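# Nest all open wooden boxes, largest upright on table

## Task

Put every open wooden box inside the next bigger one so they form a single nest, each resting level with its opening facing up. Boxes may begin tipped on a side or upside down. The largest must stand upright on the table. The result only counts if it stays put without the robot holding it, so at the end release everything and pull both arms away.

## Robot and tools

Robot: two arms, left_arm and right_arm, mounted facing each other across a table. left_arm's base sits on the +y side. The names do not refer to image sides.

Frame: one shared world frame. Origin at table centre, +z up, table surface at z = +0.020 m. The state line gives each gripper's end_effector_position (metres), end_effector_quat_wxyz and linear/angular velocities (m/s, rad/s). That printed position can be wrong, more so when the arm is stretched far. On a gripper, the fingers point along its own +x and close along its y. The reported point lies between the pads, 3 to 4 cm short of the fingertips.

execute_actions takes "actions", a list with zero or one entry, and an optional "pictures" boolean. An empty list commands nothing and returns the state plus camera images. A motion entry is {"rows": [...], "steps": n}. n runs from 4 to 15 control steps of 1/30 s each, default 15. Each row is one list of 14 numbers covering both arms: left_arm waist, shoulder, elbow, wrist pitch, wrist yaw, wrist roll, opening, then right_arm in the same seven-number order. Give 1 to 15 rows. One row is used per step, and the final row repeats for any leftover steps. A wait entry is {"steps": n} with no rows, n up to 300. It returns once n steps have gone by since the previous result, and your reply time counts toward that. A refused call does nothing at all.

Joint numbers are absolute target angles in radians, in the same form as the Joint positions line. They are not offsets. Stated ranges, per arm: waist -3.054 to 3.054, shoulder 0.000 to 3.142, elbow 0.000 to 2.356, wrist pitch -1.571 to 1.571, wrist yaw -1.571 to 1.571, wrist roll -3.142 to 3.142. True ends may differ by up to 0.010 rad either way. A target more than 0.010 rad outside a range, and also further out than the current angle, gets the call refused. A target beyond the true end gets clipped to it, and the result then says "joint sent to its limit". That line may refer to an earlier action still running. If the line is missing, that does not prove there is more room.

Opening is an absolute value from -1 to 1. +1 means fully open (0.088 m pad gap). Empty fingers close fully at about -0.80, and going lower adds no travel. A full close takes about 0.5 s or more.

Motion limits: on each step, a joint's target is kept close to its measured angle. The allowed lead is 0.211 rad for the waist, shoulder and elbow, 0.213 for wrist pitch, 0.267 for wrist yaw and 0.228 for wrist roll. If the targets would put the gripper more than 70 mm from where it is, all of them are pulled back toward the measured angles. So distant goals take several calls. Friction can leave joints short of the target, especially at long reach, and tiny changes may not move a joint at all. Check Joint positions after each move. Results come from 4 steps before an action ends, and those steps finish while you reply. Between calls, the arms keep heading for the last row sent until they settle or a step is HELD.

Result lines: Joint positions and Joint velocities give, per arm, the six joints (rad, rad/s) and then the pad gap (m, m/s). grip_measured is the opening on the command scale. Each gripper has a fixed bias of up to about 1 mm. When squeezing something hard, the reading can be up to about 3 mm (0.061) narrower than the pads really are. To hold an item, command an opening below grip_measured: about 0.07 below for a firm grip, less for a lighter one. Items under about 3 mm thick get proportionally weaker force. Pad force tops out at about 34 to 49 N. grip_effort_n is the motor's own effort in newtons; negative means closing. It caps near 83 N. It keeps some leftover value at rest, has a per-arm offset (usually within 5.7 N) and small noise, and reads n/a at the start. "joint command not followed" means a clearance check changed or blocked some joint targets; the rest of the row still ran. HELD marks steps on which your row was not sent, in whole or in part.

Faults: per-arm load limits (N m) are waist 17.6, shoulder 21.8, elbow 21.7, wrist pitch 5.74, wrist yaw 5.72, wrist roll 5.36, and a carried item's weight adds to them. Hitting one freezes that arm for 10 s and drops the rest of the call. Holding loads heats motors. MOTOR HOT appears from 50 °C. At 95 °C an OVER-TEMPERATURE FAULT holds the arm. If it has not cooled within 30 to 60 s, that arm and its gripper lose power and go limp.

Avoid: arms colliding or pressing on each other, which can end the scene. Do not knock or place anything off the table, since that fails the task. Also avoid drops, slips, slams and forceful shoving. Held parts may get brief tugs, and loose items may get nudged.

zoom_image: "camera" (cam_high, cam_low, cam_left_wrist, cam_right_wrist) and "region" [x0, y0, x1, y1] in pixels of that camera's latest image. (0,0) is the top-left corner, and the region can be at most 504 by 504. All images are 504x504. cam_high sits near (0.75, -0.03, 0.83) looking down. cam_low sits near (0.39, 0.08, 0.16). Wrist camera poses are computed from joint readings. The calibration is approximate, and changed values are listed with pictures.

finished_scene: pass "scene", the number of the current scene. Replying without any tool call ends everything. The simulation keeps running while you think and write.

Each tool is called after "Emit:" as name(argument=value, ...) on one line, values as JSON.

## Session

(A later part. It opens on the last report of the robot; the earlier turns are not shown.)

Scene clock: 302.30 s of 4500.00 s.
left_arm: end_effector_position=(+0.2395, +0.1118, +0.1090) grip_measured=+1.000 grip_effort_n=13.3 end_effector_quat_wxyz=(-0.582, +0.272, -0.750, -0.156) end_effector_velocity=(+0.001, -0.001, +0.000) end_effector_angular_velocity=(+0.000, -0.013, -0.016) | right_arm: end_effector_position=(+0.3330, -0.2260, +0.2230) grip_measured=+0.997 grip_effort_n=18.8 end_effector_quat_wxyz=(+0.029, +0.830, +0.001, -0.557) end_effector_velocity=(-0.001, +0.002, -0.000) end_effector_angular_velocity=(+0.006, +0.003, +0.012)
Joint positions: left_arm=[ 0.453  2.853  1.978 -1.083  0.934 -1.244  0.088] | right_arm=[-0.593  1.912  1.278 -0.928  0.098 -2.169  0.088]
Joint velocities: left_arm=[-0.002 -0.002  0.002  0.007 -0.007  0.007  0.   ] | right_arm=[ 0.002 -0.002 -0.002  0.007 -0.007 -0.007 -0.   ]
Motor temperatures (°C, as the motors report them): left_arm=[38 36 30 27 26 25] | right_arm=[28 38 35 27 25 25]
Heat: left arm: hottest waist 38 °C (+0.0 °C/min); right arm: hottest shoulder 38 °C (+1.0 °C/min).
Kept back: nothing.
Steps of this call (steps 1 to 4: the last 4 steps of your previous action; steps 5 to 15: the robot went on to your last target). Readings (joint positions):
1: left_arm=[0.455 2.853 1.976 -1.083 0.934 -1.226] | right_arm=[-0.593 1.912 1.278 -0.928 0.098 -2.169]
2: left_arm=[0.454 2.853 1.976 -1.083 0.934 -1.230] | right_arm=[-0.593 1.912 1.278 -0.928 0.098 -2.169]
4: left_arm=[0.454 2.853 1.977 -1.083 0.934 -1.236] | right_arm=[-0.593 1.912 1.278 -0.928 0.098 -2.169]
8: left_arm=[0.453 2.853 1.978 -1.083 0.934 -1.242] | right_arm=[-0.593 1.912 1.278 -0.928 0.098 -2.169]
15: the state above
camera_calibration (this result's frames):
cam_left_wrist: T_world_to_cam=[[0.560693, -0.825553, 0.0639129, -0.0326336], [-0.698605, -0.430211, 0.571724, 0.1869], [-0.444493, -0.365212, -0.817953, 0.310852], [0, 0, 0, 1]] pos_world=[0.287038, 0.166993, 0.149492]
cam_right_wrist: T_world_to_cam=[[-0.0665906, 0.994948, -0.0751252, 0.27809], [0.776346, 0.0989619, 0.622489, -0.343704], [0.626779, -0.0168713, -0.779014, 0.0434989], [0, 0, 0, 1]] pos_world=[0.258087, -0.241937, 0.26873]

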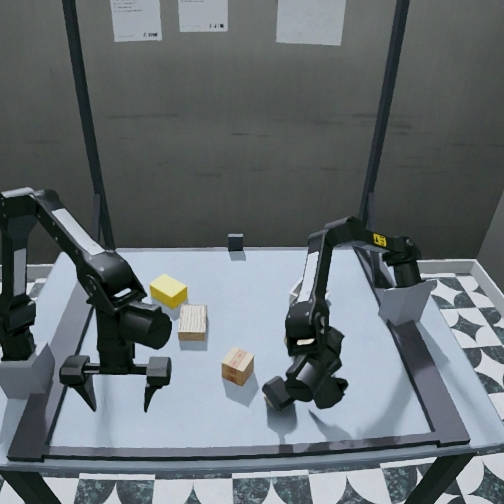

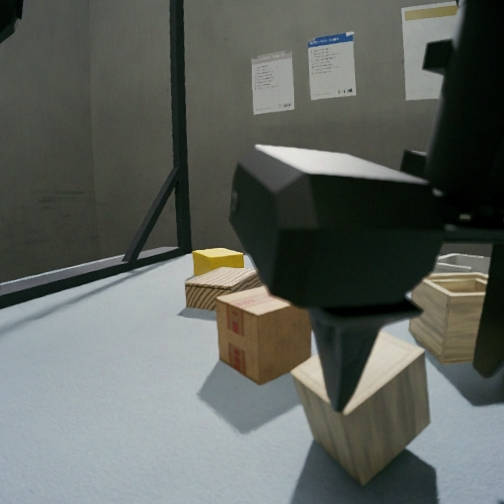

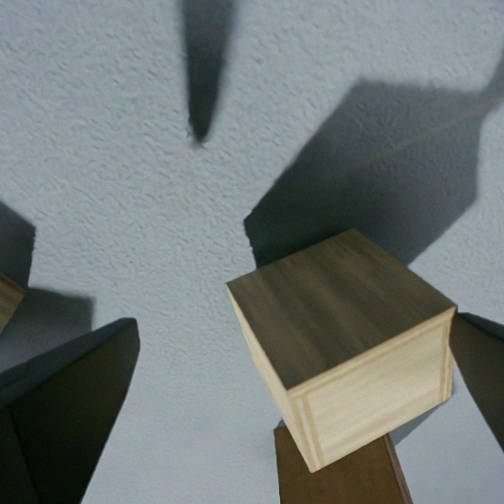

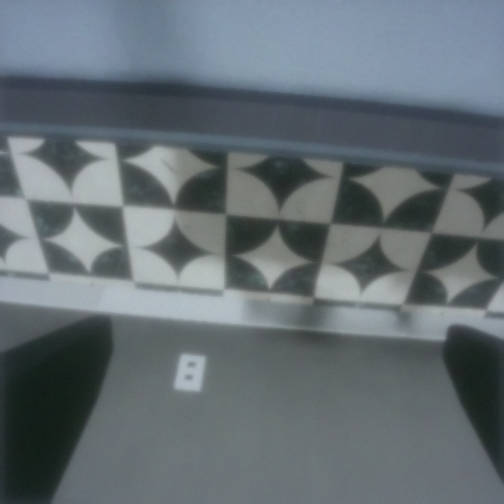

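Emit:
execute_actions(actions=[{"rows":[[0.49,2.79,1.978,-1.14,0.926,-1.25,1,-0.593,1.912,1.278,-0.928,0.098,-2.169,1]],"steps":12}])

Emit:
execute_actions(actions=[{"rows":[[0.455,2.87,2.06,-1.14,0.926,-1.62,1,-0.593,1.912,1.278,-0.928,0.098,-2.169,1]],"steps":15}])

Emit:
execute_actions(actions=[{"steps":15}], pictures=true)

Scene clock: 302.80 s of 4500.00 s.
left_arm: end_effector_position=(+0.2369, +0.1136, +0.1279) grip_measured=+1.000 grip_effort_n=13.7 end_effector_quat_wxyz=(-0.579, +0.285, -0.746, -0.165) end_effector_velocity=(+0.002, -0.012, +0.073) end_effector_angular_velocity=(-0.092, -0.089, +0.011) | right_arm: end_effector_position=(+0.3330, -0.2260, +0.2230) grip_measured=+0.997 grip_effort_n=19.3 end_effector_quat_wxyz=(+0.029, +0.830, +0.001, -0.557) end_effector_velocity=(-0.001, -0.004, +0.001) end_effector_angular_velocity=(-0.005, +0.015, -0.017)
Joint positions: left_arm=[ 0.479  2.821  1.979 -1.132  0.929 -1.248  0.088] | right_arm=[-0.593  1.912  1.278 -0.928  0.098 -2.169  0.088]
Joint velocities: left_arm=[ 0.085 -0.139 -0.002 -0.037 -0.007 -0.007  0.   ] | right_arm=[-0.007 -0.002  0.002 -0.022 -0.007  0.007 -0.   ]
Motor temperatures (°C, as the motors report them): left_arm=[38 36 30 27 26 25] | right_arm=[28 38 35 27 25 25]
Heat: left arm: hottest waist 38 °C (+0.0 °C/min); right arm: hottest shoulder 38 °C (+1.0 °C/min).
Steps of this call (steps 1 to 7: the robot went on to your last target; steps 8 to 15: the first 8 steps of this action). Readings (joint positions):
8: left_arm=[0.454 2.850 1.979 -1.086 0.934 -1.245] | right_arm=[-0.593 1.912 1.278 -0.928 0.098 -2.169]
9: left_arm=[0.457 2.845 1.979 -1.101 0.934 -1.245] | right_arm=[-0.593 1.912 1.278 -0.928 0.098 -2.169]
11: left_arm=[0.464 2.837 1.979 -1.121 0.930 -1.248] | right_arm=[-0.593 1.912 1.278 -0.928 0.098 -2.169]
15: the state above

Scene clock: 303.30 s of 4500.00 s.
left_arm: end_effector_position=(+0.2384, +0.1009, +0.1211) grip_measured=+1.000 grip_effort_n=13.3 end_effector_quat_wxyz=(-0.532, +0.366, -0.711, -0.278) end_effector_velocity=(+0.006, +0.006, -0.012) end_effector_angular_velocity=(+0.060, +0.068, +0.247) | right_arm: end_effector_position=(+0.3330, -0.2260, +0.2230) grip_measured=+0.997 grip_effort_n=20.2 end_effector_quat_wxyz=(+0.029, +0.830, +0.001, -0.557) end_effector_velocity=(-0.001, -0.002, +0.002) end_effector_angular_velocity=(-0.009, -0.005, +0.007)
Joint positions: left_arm=[ 0.452  2.854  2.047 -1.139  0.928 -1.588  0.088] | right_arm=[-0.593  1.912  1.278 -0.928  0.098 -2.169  0.088]
Joint velocities: left_arm=[-0.002  0.042  0.022 -0.007 -0.007 -0.242  0.   ] | right_arm=[ 0.002 -0.007 -0.002 -0.007  0.007 -0.007 -0.   ]
Motor temperatures (°C, as the motors report them): left_arm=[38 36 30 27 26 25] | right_arm=[28 38 35 27 25 25]
Heat: left arm: hottest waist 38 °C (+0.0 °C/min); right arm: hottest shoulder 38 °C (+1.0 °C/min).
Steps of this call (steps 1 to 4: the last 4 steps of your previous action; steps 5 to 15: the first 11 steps of this action). Readings (joint positions):
5: left_arm=[0.485 2.809 1.984 -1.139 0.929 -1.273] | right_arm=[-0.593 1.912 1.278 -0.928 0.098 -2.169]
6: left_arm=[0.482 2.816 1.999 -1.141 0.928 -1.327] | right_arm=[-0.593 1.912 1.278 -0.928 0.098 -2.169]
8: left_arm=[0.473 2.830 2.024 -1.139 0.928 -1.423] | right_arm=[-0.593 1.912 1.278 -0.928 0.098 -2.169]
12: left_arm=[0.455 2.847 2.043 -1.139 0.928 -1.552] | right_arm=[-0.593 1.912 1.278 -0.928 0.098 -2.169]
15: the state above

Scene clock: 303.80 s of 4500.00 s.
left_arm: end_effector_position=(+0.2391, +0.1002, +0.1213) grip_measured=+1.000 grip_effort_n=13.3 end_effector_quat_wxyz=(-0.528, +0.374, -0.707, -0.287) end_effector_velocity=(-0.001, -0.002, -0.000) end_effector_angular_velocity=(-0.007, +0.002, +0.001) | right_arm: end_effector_position=(+0.3330, -0.2260, +0.2230) grip_measured=+0.997 grip_effort_n=19.8 end_effector_quat_wxyz=(+0.029, +0.830, +0.001, -0.557) end_effector_velocity=(-0.000, +0.001, +0.002) end_effector_angular_velocity=(+0.012, +0.000, +0.009)
Joint positions: left_arm=[ 0.452  2.857  2.052 -1.139  0.928 -1.616  0.088] | right_arm=[-0.593  1.912  1.278 -0.928  0.098 -2.169  0.088]
Joint velocities: left_arm=[-0.002 -0.002 -0.002  0.007  0.007 -0.007  0.   ] | right_arm=[-0.002 -0.007 -0.002  0.007 -0.007 -0.007 -0.   ]
Motor temperatures (°C, as the motors report them): left_arm=[39 36 30 27 26 25] | right_arm=[28 38 35 27 25 25]
Heat: left arm: hottest waist 39 °C (+1.0 °C/min); right arm: hottest shoulder 38 °C (+1.0 °C/min).
Kept back: nothing.
Steps of this call (steps 1 to 4: the last 4 steps of your previous action; steps 5 to 15: the robot went on to your last target). Readings (joint positions):
1: left_arm=[0.452 2.856 2.047 -1.139 0.928 -1.595] | right_arm=[-0.593 1.912 1.278 -0.928 0.098 -2.169]
2: left_arm=[0.452 2.856 2.048 -1.139 0.928 -1.600] | right_arm=[-0.593 1.912 1.278 -0.928 0.098 -2.169]
4: left_arm=[0.452 2.857 2.050 -1.139 0.928 -1.607] | right_arm=[-0.593 1.912 1.278 -0.928 0.098 -2.169]
8: left_arm=[0.452 2.857 2.052 -1.139 0.928 -1.614] | right_arm=[-0.593 1.912 1.278 -0.928 0.098 -2.169]
15: the state above
camera_calibration (this result's frames):
cam_left_wrist: T_world_to_cam=[[0.809382, -0.586524, -0.0298278, -0.114861], [-0.464164, -0.669993, 0.579362, 0.141554], [-0.359794, -0.45508, -0.814525, 0.304878], [0, 0, 0, 1]] pos_world=[0.268364, 0.166216, 0.162894]
cam_right_wrist: T_world_to_cam=[[-0.0665906, 0.994948, -0.0751252, 0.27809], [0.776346, 0.0989619, 0.622489, -0.343704], [0.626779, -0.0168713, -0.779014, 0.0434989], [0, 0, 0, 1]] pos_world=[0.258087, -0.241937, 0.26873]

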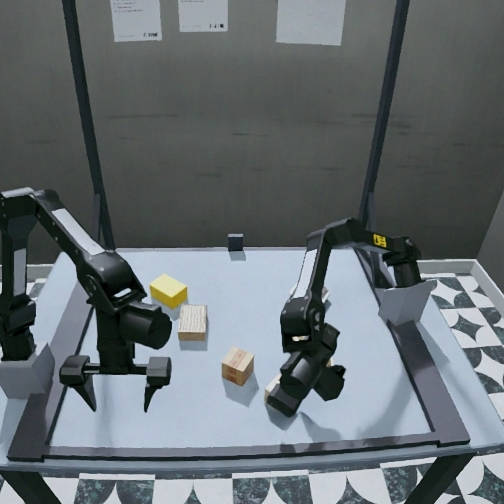

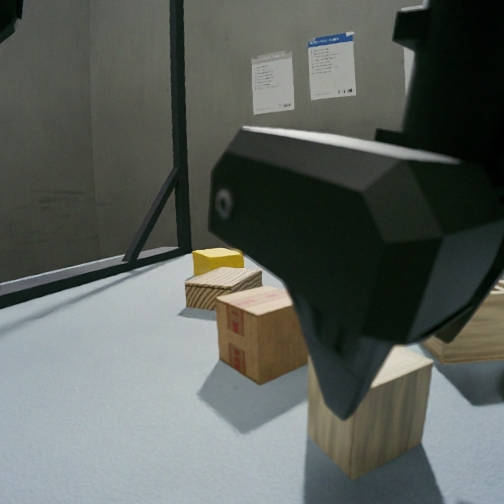

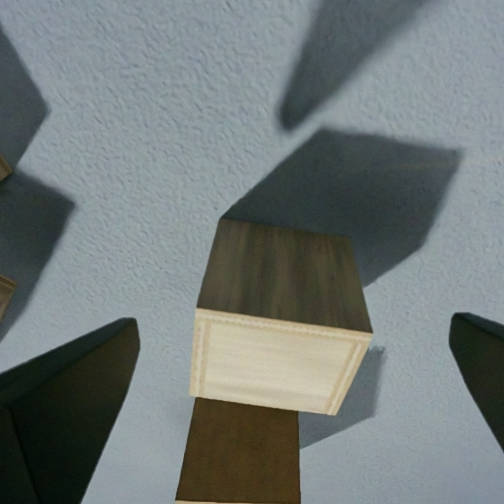

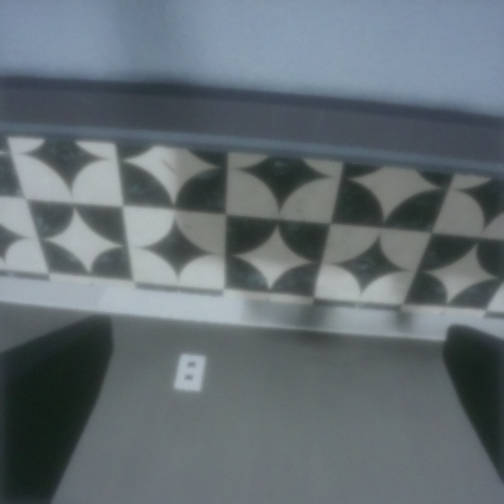

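Emit:
execute_actions(actions=[{"rows":[[0.41,2.93,2.055,-1.075,0.926,-1.56,1,-0.593,1.912,1.278,-0.928,0.098,-2.169,1]],"steps":15}])

Emit:
execute_actions(actions=[{"steps":15}], pictures=true)

Scene clock: 304.30 s of 4500.00 s.
left_arm: end_effector_position=(+0.2412, +0.1019, +0.0850) grip_measured=+1.000 grip_effort_n=13.3 end_effector_quat_wxyz=(-0.542, +0.339, -0.719, -0.273) end_effector_velocity=(+0.002, -0.003, +0.001) end_effector_angular_velocity=(-0.010, -0.024, -0.040) | right_arm: end_effector_position=(+0.3330, -0.2260, +0.2230) grip_measured=+0.997 grip_effort_n=19.3 end_effector_quat_wxyz=(+0.029, +0.830, +0.001, -0.557) end_effector_velocity=(-0.002, -0.002, -0.001) end_effector_angular_velocity=(+0.004, +0.023, +0.002)
Joint positions: left_arm=[ 0.405  2.921  2.056 -1.081  0.928 -1.567  0.088] | right_arm=[-0.593  1.912  1.278 -0.928  0.098 -2.169  0.088]
Joint velocities: left_arm=[-0.002 -0.007 -0.002  0.022 -0.007  0.022  0.   ] | right_arm=[-0.007 -0.002 -0.002 -0.007 -0.022 -0.007 -0.   ]
Motor temperatures (°C, as the motors report them): left_arm=[39 36 30 27 26 25] | right_arm=[28 38 35 27 25 25]
Heat: left arm: hottest waist 39 °C (+0.0 °C/min); right arm: hottest shoulder 38 °C (+1.0 °C/min).
Steps of this call (steps 1 to 4: the robot went on to your last target; steps 5 to 15: the first 11 steps of this action). Readings (joint positions):
5: left_arm=[0.451 2.862 2.052 -1.137 0.928 -1.614] | right_arm=[-0.593 1.912 1.278 -0.928 0.098 -2.169]
6: left_arm=[0.448 2.869 2.053 -1.121 0.928 -1.602] | right_arm=[-0.593 1.912 1.278 -0.928 0.098 -2.169]
8: left_arm=[0.435 2.885 2.056 -1.098 0.928 -1.585] | right_arm=[-0.593 1.912 1.278 -0.928 0.098 -2.169]
12: left_arm=[0.410 2.916 2.056 -1.086 0.928 -1.571] | right_arm=[-0.593 1.912 1.278 -0.928 0.098 -2.169]
15: the state above

Scene clock: 304.80 s of 4500.00 s.
left_arm: end_effector_position=(+0.2419, +0.1017, +0.0852) grip_measured=+1.000 grip_effort_n=13.3 end_effector_quat_wxyz=(-0.544, +0.338, -0.719, -0.270) end_effector_velocity=(-0.001, -0.000, +0.000) end_effector_angular_velocity=(+0.007, -0.004, -0.008) | right_arm: end_effector_position=(+0.3330, -0.2260, +0.2230) grip_measured=+0.997 grip_effort_n=19.3 end_effector_quat_wxyz=(+0.029, +0.830, +0.001, -0.557) end_effector_velocity=(-0.001, -0.002, -0.002) end_effector_angular_velocity=(-0.017, +0.000, +0.005)
Joint positions: left_arm=[ 0.405  2.921  2.056 -1.077  0.928 -1.563  0.088] | right_arm=[-0.593  1.912  1.278 -0.928  0.098 -2.169  0.088]
Joint velocities: left_arm=[-0.002 -0.002  0.002 -0.007 -0.007  0.007  0.   ] | right_arm=[ 0.002  0.002 -0.002 -0.007  0.007 -0.007 -0.   ]
Motor temperatures (°C, as the motors report them): left_arm=[39 36 30 27 26 25] | right_arm=[28 38 35 27 25 25]
Heat: left arm: hottest waist 39 °C (+0.0 °C/min); right arm: hottest shoulder 38 °C (+1.0 °C/min).
Kept back: nothing.
Steps of this call (steps 1 to 4: the last 4 steps of your previous action; steps 5 to 15: the robot went on to your last target). Readings (joint positions):
1: left_arm=[0.405 2.921 2.056 -1.080 0.928 -1.566] | right_arm=[-0.593 1.912 1.278 -0.928 0.098 -2.169]
2: left_arm=[0.405 2.921 2.056 -1.078 0.928 -1.565] | right_arm=[-0.593 1.912 1.278 -0.928 0.098 -2.169]
4: left_arm=[0.405 2.921 2.056 -1.078 0.928 -1.564] | right_arm=[-0.593 1.912 1.278 -0.928 0.098 -2.169]
8: left_arm=[0.405 2.921 2.056 -1.077 0.928 -1.564] | right_arm=[-0.593 1.912 1.278 -0.928 0.098 -2.169]
15: the state above
All arms were judged still, so your last target was given up. Only a new action makes them travel on or press farther. Fingers that are still opening or closing keep moving.
camera_calibration (this result's frames):
cam_left_wrist: T_world_to_cam=[[0.755614, -0.653785, -0.0401539, -0.0966308], [-0.521846, -0.637909, 0.566347, 0.176652], [-0.395884, -0.406986, -0.823188, 0.28169], [0, 0, 0, 1]] pos_world=[0.276717, 0.164156, 0.127957]
cam_right_wrist: T_world_to_cam=[[-0.0665906, 0.994948, -0.0751252, 0.27809], [0.776346, 0.0989619, 0.622489, -0.343704], [0.626779, -0.0168713, -0.779014, 0.0434989], [0, 0, 0, 1]] pos_world=[0.258087, -0.241937, 0.26873]

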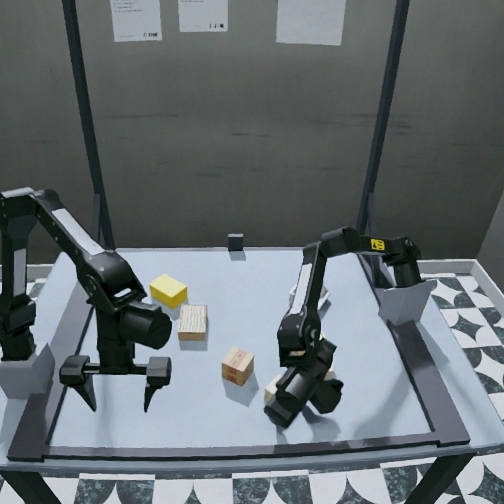

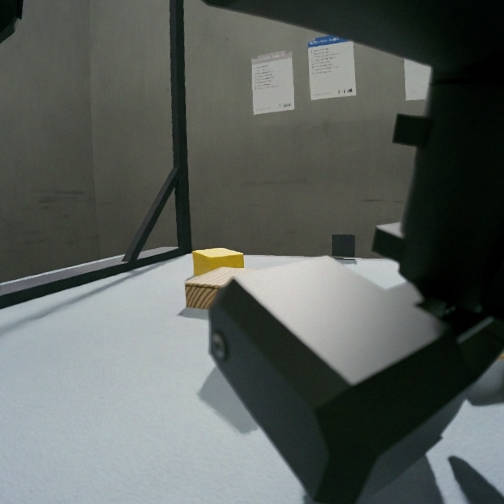

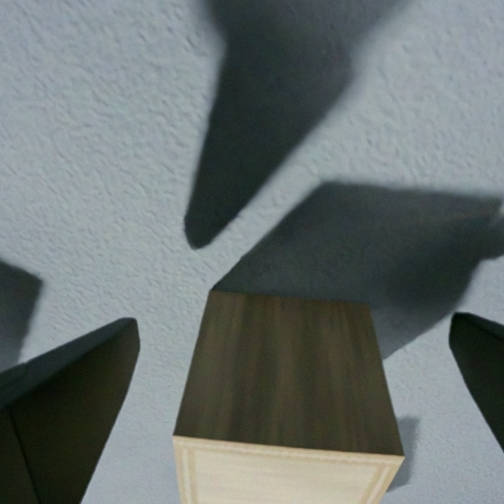

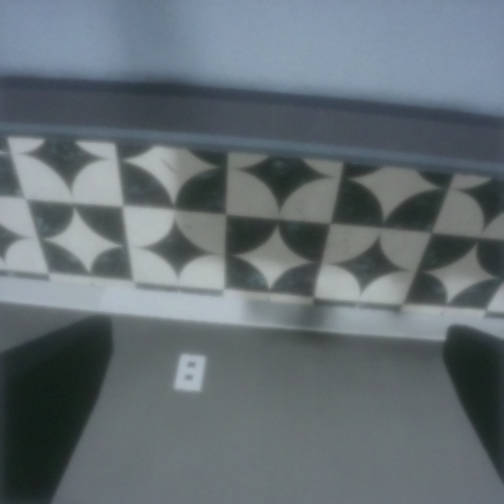

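Emit:
execute_actions(actions=[{"rows":[[0.36,2.885,2.055,-1.11,0.926,-1.6,1,-0.593,1.912,1.278,-0.928,0.098,-2.169,1]],"steps":15}])

Emit:
execute_actions(actions=[{"steps":15}], pictures=true)

Scene clock: 305.37 s of 4500.00 s.
left_arm: end_effector_position=(+0.2217, +0.0922, +0.0763) grip_measured=+1.000 grip_effort_n=13.3 end_effector_quat_wxyz=(-0.542, +0.323, -0.719, -0.291) end_effector_velocity=(-0.007, -0.007, +0.012) end_effector_angular_velocity=(+0.008, -0.006, +0.026) | right_arm: end_effector_position=(+0.3330, -0.2260, +0.2230) grip_measured=+0.997 grip_effort_n=19.3 end_effector_quat_wxyz=(+0.029, +0.830, +0.001, -0.557) end_effector_velocity=(+0.000, +0.001, +0.000) end_effector_angular_velocity=(+0.008, +0.003, +0.008)
Joint positions: left_arm=[ 0.355  2.904  2.056 -1.106  0.928 -1.595  0.088] | right_arm=[-0.593  1.912  1.278 -0.928  0.098 -2.169  0.088]
Joint velocities: left_arm=[-0.002 -0.037 -0.002 -0.022 -0.007 -0.037  0.   ] | right_arm=[-0.002 -0.002 -0.002  0.007 -0.007 -0.007 -0.   ]
Motor temperatures (°C, as the motors report them): left_arm=[39 37 30 27 26 25] | right_arm=[28 38 35 27 25 25]
Heat: left arm: hottest waist 39 °C (+0.0 °C/min); right arm: hottest shoulder 38 °C (+1.0 °C/min).
Steps of this call (steps 1 to 6: nothing new was sent; steps 7 to 17: the first 11 steps of this action). Readings (joint positions):
7: left_arm=[0.405 2.921 2.056 -1.077 0.928 -1.565] | right_arm=[-0.593 1.912 1.278 -0.928 0.098 -2.169]
8: left_arm=[0.402 2.921 2.056 -1.083 0.928 -1.571] | right_arm=[-0.593 1.912 1.278 -0.928 0.098 -2.169]
10: left_arm=[0.388 2.917 2.056 -1.096 0.928 -1.582] | right_arm=[-0.593 1.912 1.278 -0.928 0.098 -2.169]
14: left_arm=[0.360 2.909 2.056 -1.104 0.928 -1.592] | right_arm=[-0.593 1.912 1.278 -0.928 0.098 -2.169]
17: the state above

Scene clock: 305.87 s of 4500.00 s.
left_arm: end_effector_position=(+0.2216, +0.0920, +0.0773) grip_measured=+1.000 grip_effort_n=13.3 end_effector_quat_wxyz=(-0.542, +0.324, -0.719, -0.291) end_effector_velocity=(-0.000, +0.003, +0.000) end_effector_angular_velocity=(+0.012, +0.003, +0.016) | right_arm: end_effector_position=(+0.3330, -0.2260, +0.2230) grip_measured=+0.997 grip_effort_n=19.3 end_effector_quat_wxyz=(+0.029, +0.830, +0.001, -0.557) end_effector_velocity=(-0.001, -0.006, -0.002) end_effector_angular_velocity=(-0.028, +0.008, -0.003)
Joint positions: left_arm=[ 0.356  2.902  2.056 -1.108  0.928 -1.597  0.088] | right_arm=[-0.593  1.912  1.278 -0.928  0.098 -2.169  0.088]
Joint velocities: left_arm=[ 0.002 -0.002 -0.007 -0.007 -0.007 -0.007  0.   ] | right_arm=[-0.002  0.002 -0.002 -0.022  0.007 -0.007 -0.   ]
Motor temperatures (°C, as the motors report them): left_arm=[39 37 30 27 26 25] | right_arm=[28 38 35 27 25 25]
Heat: left arm: hottest waist 39 °C (+0.0 °C/min); right arm: hottest shoulder 38 °C (+1.0 °C/min).
Kept back: nothing.
Steps of this call (steps 1 to 4: the last 4 steps of your previous action; steps 5 to 15: the robot went on to your last target). Readings (joint positions):
1: left_arm=[0.355 2.903 2.056 -1.107 0.928 -1.595] | right_arm=[-0.593 1.912 1.278 -0.928 0.098 -2.169]
2: left_arm=[0.355 2.903 2.056 -1.107 0.928 -1.596] | right_arm=[-0.593 1.912 1.278 -0.928 0.098 -2.169]
4: left_arm=[0.356 2.902 2.056 -1.107 0.928 -1.596] | right_arm=[-0.593 1.912 1.278 -0.928 0.098 -2.169]
8: left_arm=[0.356 2.902 2.056 -1.108 0.928 -1.597] | right_arm=[-0.593 1.912 1.278 -0.928 0.098 -2.169]
15: the state above
All arms were judged still, so your last target was given up. Only a new action makes them travel on or press farther. Fingers that are still opening or closing keep moving.
camera_calibration (this result's frames):
cam_left_wrist: T_world_to_cam=[[0.756532, -0.647979, -0.0882205, -0.084932], [-0.505296, -0.664846, 0.550142, 0.16436], [-0.415133, -0.371622, -0.830398, 0.26484], [0, 0, 0, 1]] pos_world=[0.257248, 0.152661, 0.122008]
cam_right_wrist: T_world_to_cam=[[-0.0665906, 0.994948, -0.0751252, 0.27809], [0.776346, 0.0989619, 0.622489, -0.343704], [0.626779, -0.0168713, -0.779014, 0.0434989], [0, 0, 0, 1]] pos_world=[0.258087, -0.241937, 0.26873]

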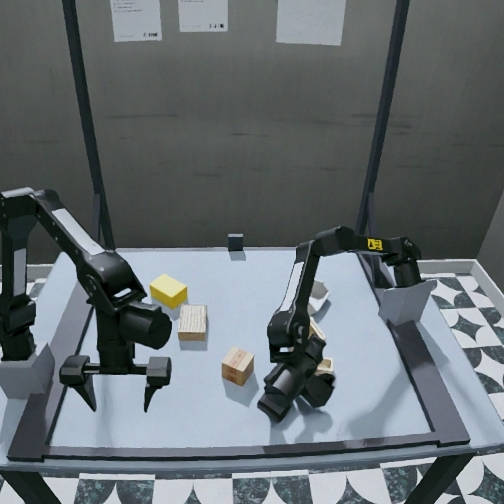

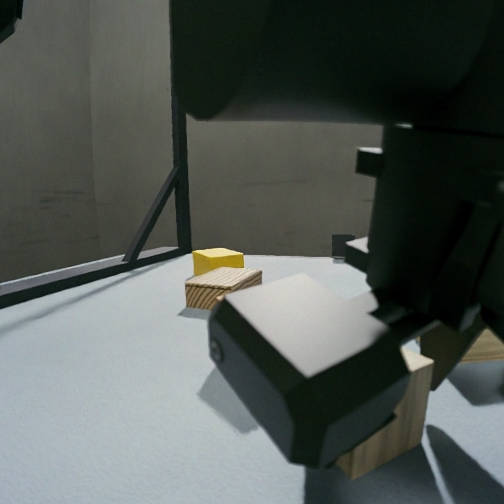

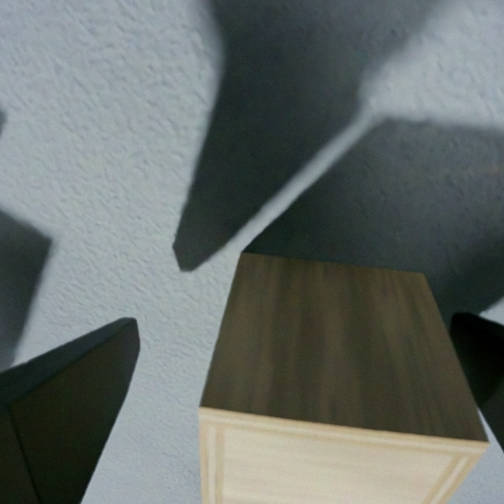

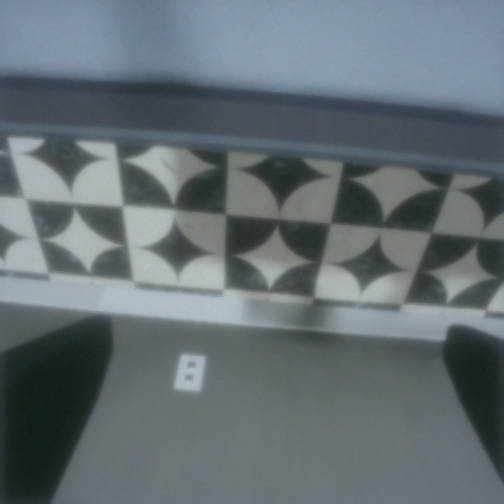

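Emit:
execute_actions(actions=[{"rows":[[0.356,2.902,2.056,-1.108,0.926,-1.6,0.15,-0.593,1.912,1.278,-0.928,0.098,-2.169,1]],"steps":15}])

Emit:
execute_actions(actions=[{"rows":[[0.45,2.75,2.0,-1.2,0.926,-1.5,0.15,-0.593,1.912,1.278,-0.928,0.098,-2.169,1]],"steps":15}], pictures=true)

Scene clock: 306.40 s of 4500.00 s.
left_arm: end_effector_position=(+0.2215, +0.0920, +0.0774) grip_measured=+0.260 grip_effort_n=-83.5 end_effector_quat_wxyz=(-0.541, +0.324, -0.719, -0.292) end_effector_velocity=(-0.003, +0.004, -0.002) end_effector_angular_velocity=(+0.020, +0.010, +0.007) | right_arm: end_effector_position=(+0.3330, -0.2260, +0.2230) grip_measured=+0.997 grip_effort_n=19.8 end_effector_quat_wxyz=(+0.029, +0.830, +0.001, -0.557) end_effector_velocity=(-0.001, -0.003, -0.001) end_effector_angular_velocity=(-0.017, +0.000, +0.005)
Joint positions: left_arm=[ 0.356  2.902  2.056 -1.109  0.928 -1.598  0.052] | right_arm=[-0.593  1.912  1.278 -0.928  0.098 -2.169  0.088]
Joint velocities: left_arm=[-0.002  0.002 -0.002 -0.022 -0.007  0.007 -0.   ] | right_arm=[ 0.002 -0.002 -0.007 -0.007  0.007 -0.007 -0.   ]
Motor temperatures (°C, as the motors report them): left_arm=[39 37 30 27 26 25] | right_arm=[28 38 35 27 25 25]
Heat: left arm: hottest waist 39 °C (+0.0 °C/min); right arm: hottest shoulder 38 °C (+1.0 °C/min).
Steps of this call (steps 1 to 5: nothing new was sent; steps 6 to 16: the first 11 steps of this action). Readings (joint positions):
6: left_arm=[0.356 2.902 2.056 -1.108 0.928 -1.597] | right_arm=[-0.593 1.912 1.278 -0.928 0.098 -2.169]
7: left_arm=[0.356 2.902 2.056 -1.108 0.928 -1.597] | right_arm=[-0.593 1.912 1.278 -0.928 0.098 -2.169]
9: left_arm=[0.356 2.902 2.056 -1.108 0.928 -1.597] | right_arm=[-0.593 1.912 1.278 -0.928 0.098 -2.169]
13: left_arm=[0.356 2.902 2.056 -1.109 0.928 -1.598] | right_arm=[-0.593 1.912 1.278 -0.928 0.098 -2.169]
16: the state above

Scene clock: 306.90 s of 4500.00 s.
left_arm: end_effector_position=(+0.2168, +0.0921, +0.1492) grip_measured=+0.260 grip_effort_n=-83.5 end_effector_quat_wxyz=(-0.548, +0.346, -0.721, -0.246) end_effector_velocity=(-0.021, -0.008, +0.018) end_effector_angular_velocity=(+0.001, +0.009, -0.019) | right_arm: end_effector_position=(+0.3330, -0.2260, +0.2230) grip_measured=+0.997 grip_effort_n=19.3 end_effector_quat_wxyz=(+0.029, +0.830, +0.001, -0.557) end_effector_velocity=(+0.002, +0.004, +0.001) end_effector_angular_velocity=(+0.014, -0.005, +0.025)
Joint positions: left_arm=[ 0.454  2.759  2.013 -1.192  0.928 -1.509  0.052] | right_arm=[-0.593  1.912  1.278 -0.928  0.098 -2.169  0.088]
Joint velocities: left_arm=[-0.007 -0.061 -0.007 -0.066  0.007  0.022  0.   ] | right_arm=[-0.002 -0.002 -0.002  0.022 -0.007 -0.022  0.   ]
Motor temperatures (°C, as the motors report them): left_arm=[39 37 30 27 26 25] | right_arm=[28 38 35 27 25 25]
Heat: left arm: hottest waist 39 °C (+0.0 °C/min); right arm: hottest shoulder 38 °C (+1.0 °C/min).
Steps of this call (steps 1 to 4: the last 4 steps of your previous action; steps 5 to 15: the first 11 steps of this action). Readings (joint positions):
5: left_arm=[0.357 2.894 2.053 -1.110 0.928 -1.589] | right_arm=[-0.593 1.912 1.278 -0.928 0.098 -2.169]
6: left_arm=[0.364 2.879 2.040 -1.132 0.928 -1.568] | right_arm=[-0.593 1.912 1.278 -0.928 0.098 -2.169]
8: left_arm=[0.390 2.845 2.017 -1.169 0.928 -1.542] | right_arm=[-0.593 1.912 1.278 -0.928 0.098 -2.169]
12: left_arm=[0.442 2.781 2.013 -1.185 0.928 -1.516] | right_arm=[-0.593 1.912 1.278 -0.928 0.098 -2.169]
15: the state above
camera_calibration (this result's frames):
cam_left_wrist: T_world_to_cam=[[0.743889, -0.66828, 0.00557861, -0.0842746], [-0.547753, -0.6049, 0.577981, 0.121943], [-0.382879, -0.433009, -0.816031, 0.319069], [0, 0, 0, 1]] pos_world=[0.25165, 0.155604, 0.190359]
cam_right_wrist: T_world_to_cam=[[-0.0665906, 0.994948, -0.0751252, 0.27809], [0.776346, 0.0989619, 0.622489, -0.343704], [0.626779, -0.0168713, -0.779014, 0.0434989], [0, 0, 0, 1]] pos_world=[0.258087, -0.241937, 0.26873]

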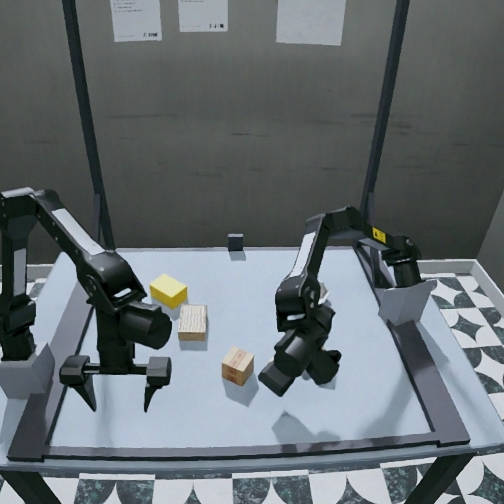

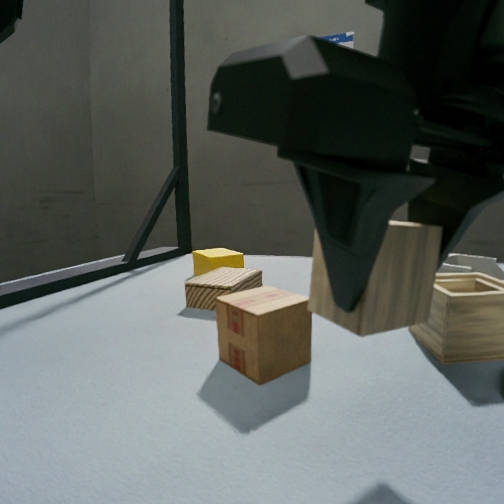

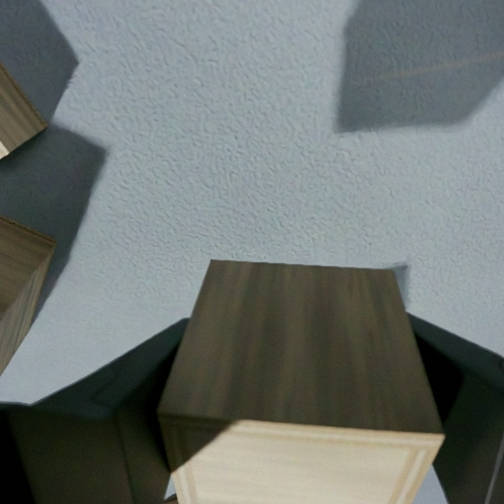

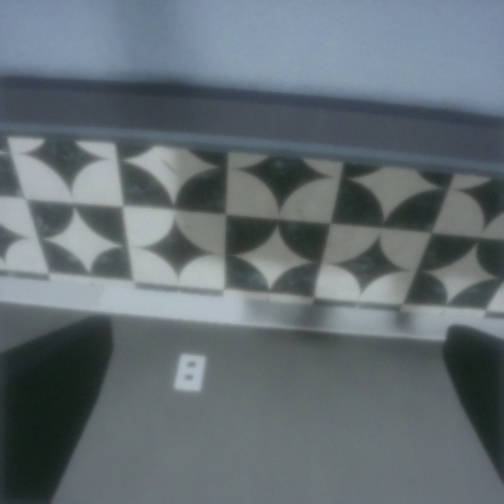

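Emit:
execute_actions(actions=[])

Scene clock: 307.67 s of 4500.00 s.
left_arm: end_effector_position=(+0.2131, +0.0934, +0.1453) grip_measured=+0.260 grip_effort_n=-83.5 end_effector_quat_wxyz=(-0.547, +0.341, -0.722, -0.251) end_effector_velocity=(-0.002, +0.001, -0.004) end_effector_angular_velocity=(+0.015, +0.004, -0.005) | right_arm: end_effector_position=(+0.3330, -0.2260, +0.2230) grip_measured=+0.997 grip_effort_n=19.3 end_effector_quat_wxyz=(+0.029, +0.830, +0.001, -0.557) end_effector_velocity=(-0.003, -0.001, -0.001) end_effector_angular_velocity=(-0.006, +0.010, +0.009)
Joint positions: left_arm=[ 0.446  2.759  2.003 -1.198  0.928 -1.503  0.052] | right_arm=[-0.593  1.912  1.278 -0.928  0.098 -2.169  0.088]
Joint velocities: left_arm=[-0.007  0.002 -0.002 -0.007 -0.007  0.007 -0.   ] | right_arm=[ 0.002 -0.002 -0.002 -0.007 -0.007 -0.007 -0.   ]
Motor temperatures (°C, as the motors report them): left_arm=[39 37 30 27 26 25] | right_arm=[28 38 35 27 25 25]
Heat: left arm: hottest waist 39 °C (+0.0 °C/min); right arm: hottest shoulder 38 °C (+1.0 °C/min).
Kept back: nothing.
Steps of this call (steps 1 to 4: the last 4 steps of your previous action; steps 5 to 15: the robot went on to your last target; steps 16 to 23: nothing new was sent). Readings (joint positions):
1: left_arm=[0.453 2.759 2.013 -1.193 0.928 -1.507] | right_arm=[-0.593 1.912 1.278 -0.928 0.098 -2.169]
2: left_arm=[0.452 2.759 2.011 -1.194 0.928 -1.506] | right_arm=[-0.593 1.912 1.278 -0.928 0.098 -2.169]
4: left_arm=[0.449 2.759 2.006 -1.197 0.928 -1.505] | right_arm=[-0.593 1.912 1.278 -0.928 0.098 -2.169]
8: left_arm=[0.446 2.759 2.003 -1.198 0.928 -1.504] | right_arm=[-0.593 1.912 1.278 -0.928 0.098 -2.169]
23: the state above
All arms were judged still, so your last target was given up. Only a new action makes them travel on or press farther. Fingers that are still opening or closing keep moving.
camera_calibration (this result's frames):
cam_left_wrist: T_world_to_cam=[[0.742551, -0.669722, -0.00949553, -0.0780505], [-0.542979, -0.610205, 0.576909, 0.122642], [-0.392163, -0.423229, -0.816753, 0.316193], [0, 0, 0, 1]] pos_world=[0.248548, 0.156387, 0.186758]
cam_right_wrist: T_world_to_cam=[[-0.0665906, 0.994948, -0.0751252, 0.27809], [0.776346, 0.0989619, 0.622489, -0.343704], [0.626779, -0.0168713, -0.779014, 0.0434989], [0, 0, 0, 1]] pos_world=[0.258087, -0.241937, 0.26873]

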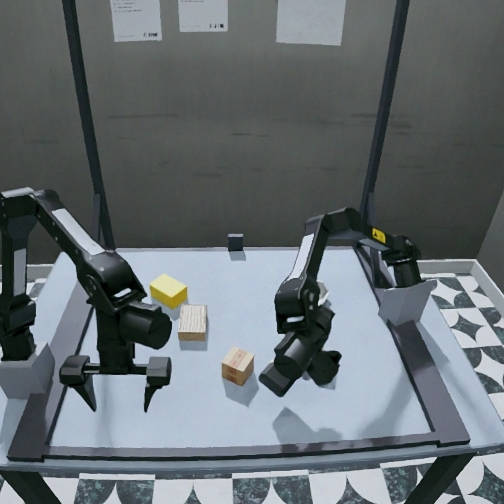

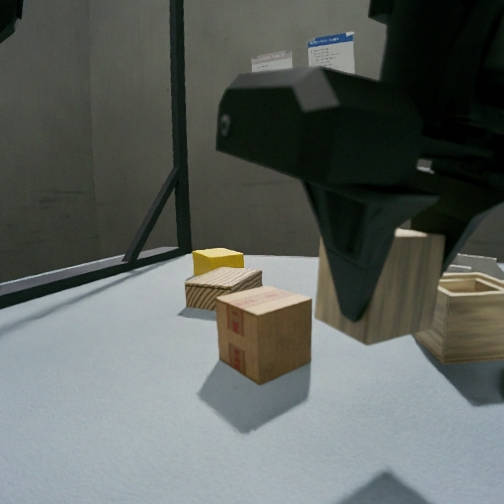

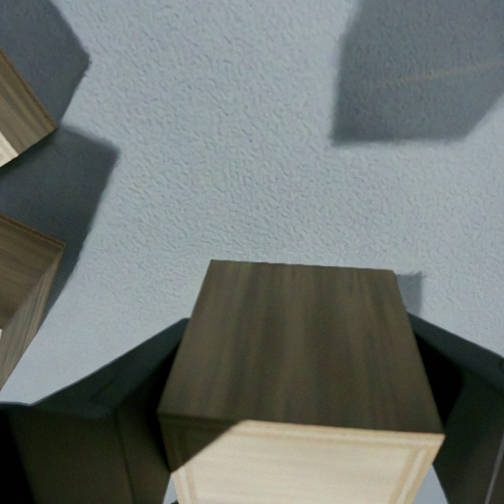

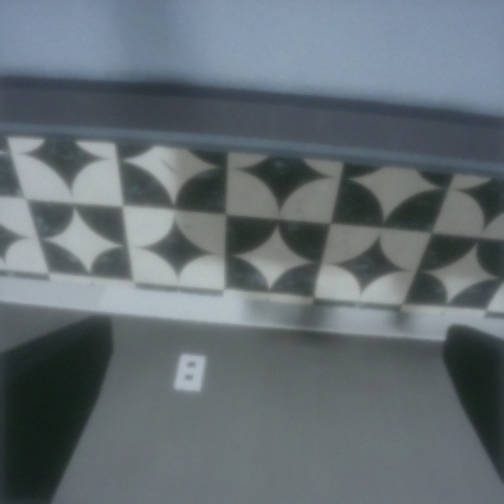

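Emit:
zoom_image(camera="cam_low", region=[280, 180, 504, 400])

Emit:
zoom_image(camera="cam_high", region=[230, 260, 400, 420])

Region (280, 180, 504, 400) of cam_low's 504x504 image, scaled by 2.250, with more detail than that image has; it fills the top 495 rows of this view, and the rest is white.

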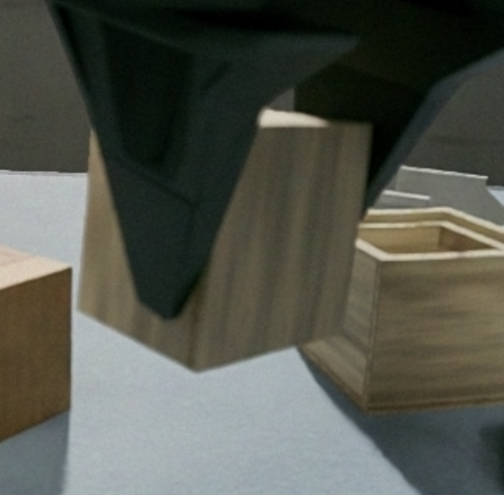

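Region (230, 260, 400, 420) of cam_high's 504x504 image, scaled by 2.965, with more detail than that image has; it fills the top 474 rows of this view, and the rest is white.

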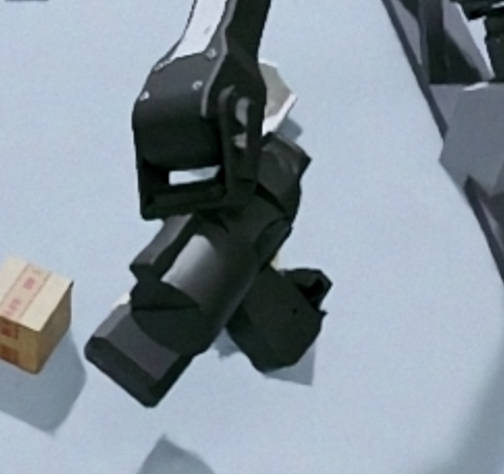

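Emit:
execute_actions(actions=[{"rows":[[0.454,2.759,2.013,-1.192,0.928,0.9,0.15,-0.593,1.912,1.278,-0.928,0.098,-2.169,1]],"steps":15}])

Emit:
execute_actions(actions=[{"steps":30}])

Emit:
execute_actions(actions=[{"rows":[[0.454,2.759,2.013,-1.192,0.928,0.9,0.15,-0.593,1.912,1.278,-0.928,0.098,-2.169,1]],"steps":15}], pictures=true)

Scene clock: 308.57 s of 4500.00 s.
left_arm: end_effector_position=(+0.2140, +0.0932, +0.1456) grip_measured=+0.260 grip_effort_n=-83.5 end_effector_quat_wxyz=(-0.617, +0.190, -0.762, -0.057) end_effector_velocity=(+0.002, +0.002, -0.001) end_effector_angular_velocity=(-0.236, -0.320, -1.373) | right_arm: end_effector_position=(+0.3330, -0.2260, +0.2230) grip_measured=+0.997 grip_effort_n=18.8 end_effector_quat_wxyz=(+0.029, +0.830, +0.001, -0.557) end_effector_velocity=(+0.000, +0.001, +0.000) end_effector_angular_velocity=(+0.008, +0.003, +0.008)
Joint positions: left_arm=[ 0.447  2.759  2.003 -1.194  0.928 -0.986  0.052] | right_arm=[-0.593  1.912  1.278 -0.928  0.098 -2.169  0.088]
Joint velocities: left_arm=[ 0.002  0.002 -0.002  0.007 -0.007  1.429 -0.   ] | right_arm=[-0.002 -0.002 -0.002  0.007 -0.007 -0.007 -0.   ]
Motor temperatures (°C, as the motors report them): left_arm=[39 37 30 26 26 25] | right_arm=[28 38 35 27 25 25]
Heat: left arm: hottest waist 39 °C (+0.0 °C/min); right arm: hottest shoulder 38 °C (+1.0 °C/min).
Steps of this call (steps 1 to 16: nothing new was sent; steps 17 to 27: the first 11 steps of this action). Readings (joint positions):
17: left_arm=[0.446 2.759 2.003 -1.199 0.928 -1.477] | right_arm=[-0.593 1.912 1.278 -0.928 0.098 -2.169]
18: left_arm=[0.446 2.759 2.003 -1.199 0.928 -1.423] | right_arm=[-0.593 1.912 1.278 -0.928 0.098 -2.169]
20: left_arm=[0.446 2.759 2.003 -1.197 0.928 -1.326] | right_arm=[-0.593 1.912 1.278 -0.928 0.098 -2.169]
24: left_arm=[0.447 2.759 2.003 -1.195 0.928 -1.131] | right_arm=[-0.593 1.912 1.278 -0.928 0.098 -2.169]
27: the state above

Scene clock: 309.57 s of 4500.00 s.
left_arm: end_effector_position=(+0.2141, +0.0930, +0.1458) grip_measured=+0.260 grip_effort_n=-83.5 end_effector_quat_wxyz=(+0.586, +0.270, +0.605, -0.466) end_effector_velocity=(-0.002, +0.001, -0.001) end_effector_angular_velocity=(-0.230, -0.316, -1.385) | right_arm: end_effector_position=(+0.3330, -0.2260, +0.2230) grip_measured=+0.997 grip_effort_n=19.3 end_effector_quat_wxyz=(+0.029, +0.830, +0.001, -0.557) end_effector_velocity=(-0.002, +0.001, -0.002) end_effector_angular_velocity=(+0.011, +0.018, +0.009)
Joint positions: left_arm=[ 0.447  2.759  2.004 -1.194  0.928  0.474  0.052] | right_arm=[-0.593  1.912  1.278 -0.928  0.098 -2.169  0.088]
Joint velocities: left_arm=[-0.002 -0.002 -0.002 -0.007 -0.007  1.443 -0.   ] | right_arm=[-0.002 -0.002 -0.007  0.007 -0.022 -0.007 -0.   ]
Motor temperatures (°C, as the motors report them): left_arm=[39 38 30 26 26 25] | right_arm=[28 38 35 27 25 25]
Heat: left arm: hottest waist 39 °C (+0.0 °C/min); right arm: hottest shoulder 38 °C (+1.0 °C/min).
Kept back: nothing.
Steps of this call (steps 1 to 4: the last 4 steps of your previous action; steps 5 to 30: the robot went on to your last target). Readings (joint positions):
1: left_arm=[0.447 2.759 2.004 -1.194 0.928 -0.937] | right_arm=[-0.593 1.912 1.278 -0.928 0.098 -2.169]
2: left_arm=[0.447 2.759 2.004 -1.194 0.928 -0.888] | right_arm=[-0.593 1.912 1.278 -0.928 0.098 -2.169]
4: left_arm=[0.447 2.759 2.004 -1.194 0.928 -0.791] | right_arm=[-0.593 1.912 1.278 -0.928 0.098 -2.169]
8: left_arm=[0.447 2.759 2.004 -1.194 0.928 -0.597] | right_arm=[-0.593 1.912 1.278 -0.928 0.098 -2.169]
30: the state above

Scene clock: 309.93 s of 4500.00 s.
left_arm: end_effector_position=(+0.2141, +0.0928, +0.1458) grip_measured=+0.260 grip_effort_n=-83.5 end_effector_quat_wxyz=(+0.523, +0.378, +0.504, -0.574) end_effector_velocity=(+0.000, +0.003, +0.002) end_effector_angular_velocity=(-0.023, -0.065, -0.229) | right_arm: end_effector_position=(+0.3330, -0.2260, +0.2230) grip_measured=+0.997 grip_effort_n=19.3 end_effector_quat_wxyz=(+0.029, +0.830, +0.001, -0.557) end_effector_velocity=(-0.001, -0.002, -0.002) end_effector_angular_velocity=(-0.008, +0.013, +0.003)
Joint positions: left_arm=[ 0.447  2.759  2.005 -1.193  0.928  0.862  0.052] | right_arm=[-0.593  1.912  1.278 -0.928  0.098 -2.169  0.088]
Joint velocities: left_arm=[ 0.002 -0.007 -0.002 -0.007 -0.022  0.242 -0.   ] | right_arm=[-0.002  0.002 -0.002 -0.007 -0.007 -0.007 -0.   ]
Motor temperatures (°C, as the motors report them): left_arm=[39 38 30 26 26 25] | right_arm=[28 38 35 27 25 25]
Heat: left arm: hottest waist 39 °C (+0.0 °C/min); right arm: hottest shoulder 38 °C (+1.0 °C/min).
Steps of this call (steps 1 to 11: the first 11 steps of this action). Readings (joint positions):
1: left_arm=[0.447 2.759 2.004 -1.194 0.928 0.523] | right_arm=[-0.593 1.912 1.278 -0.928 0.098 -2.169]
2: left_arm=[0.447 2.759 2.004 -1.194 0.928 0.572] | right_arm=[-0.593 1.912 1.278 -0.928 0.098 -2.169]
4: left_arm=[0.447 2.759 2.004 -1.194 0.928 0.669] | right_arm=[-0.593 1.912 1.278 -0.928 0.098 -2.169]
8: left_arm=[0.447 2.759 2.005 -1.193 0.928 0.818] | right_arm=[-0.593 1.912 1.278 -0.928 0.098 -2.169]
11: the state above
camera_calibration (this result's frames):
cam_left_wrist: T_world_to_cam=[[-0.988394, -0.0307277, 0.148769, 0.209076], [-0.0131273, 0.992942, 0.117873, -0.0727865], [-0.151341, 0.114552, -0.981822, 0.239408], [0, 0, 0, 1]] pos_world=[0.241927, 0.0512726, 0.212531]
cam_right_wrist: T_world_to_cam=[[-0.0665906, 0.994948, -0.0751252, 0.27809], [0.776346, 0.0989619, 0.622489, -0.343704], [0.626779, -0.0168713, -0.779014, 0.0434989], [0, 0, 0, 1]] pos_world=[0.258087, -0.241937, 0.26873]

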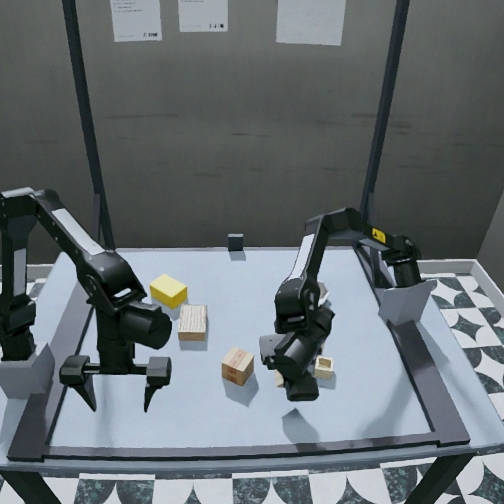

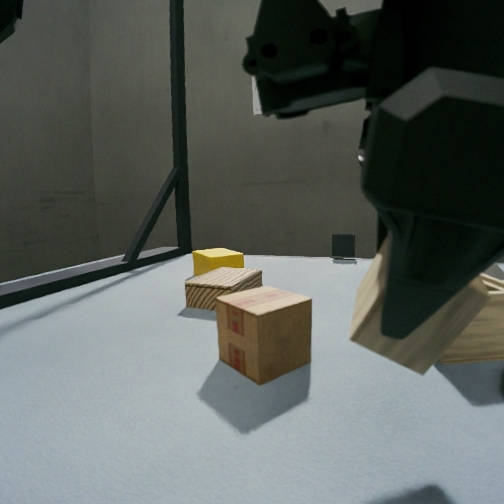

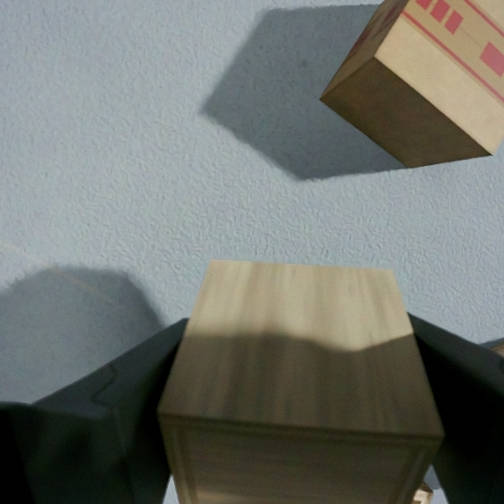

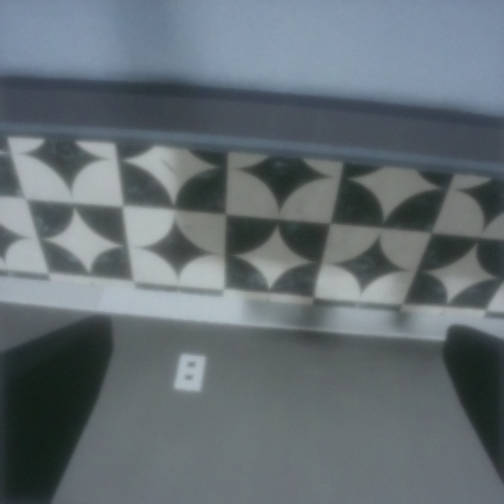

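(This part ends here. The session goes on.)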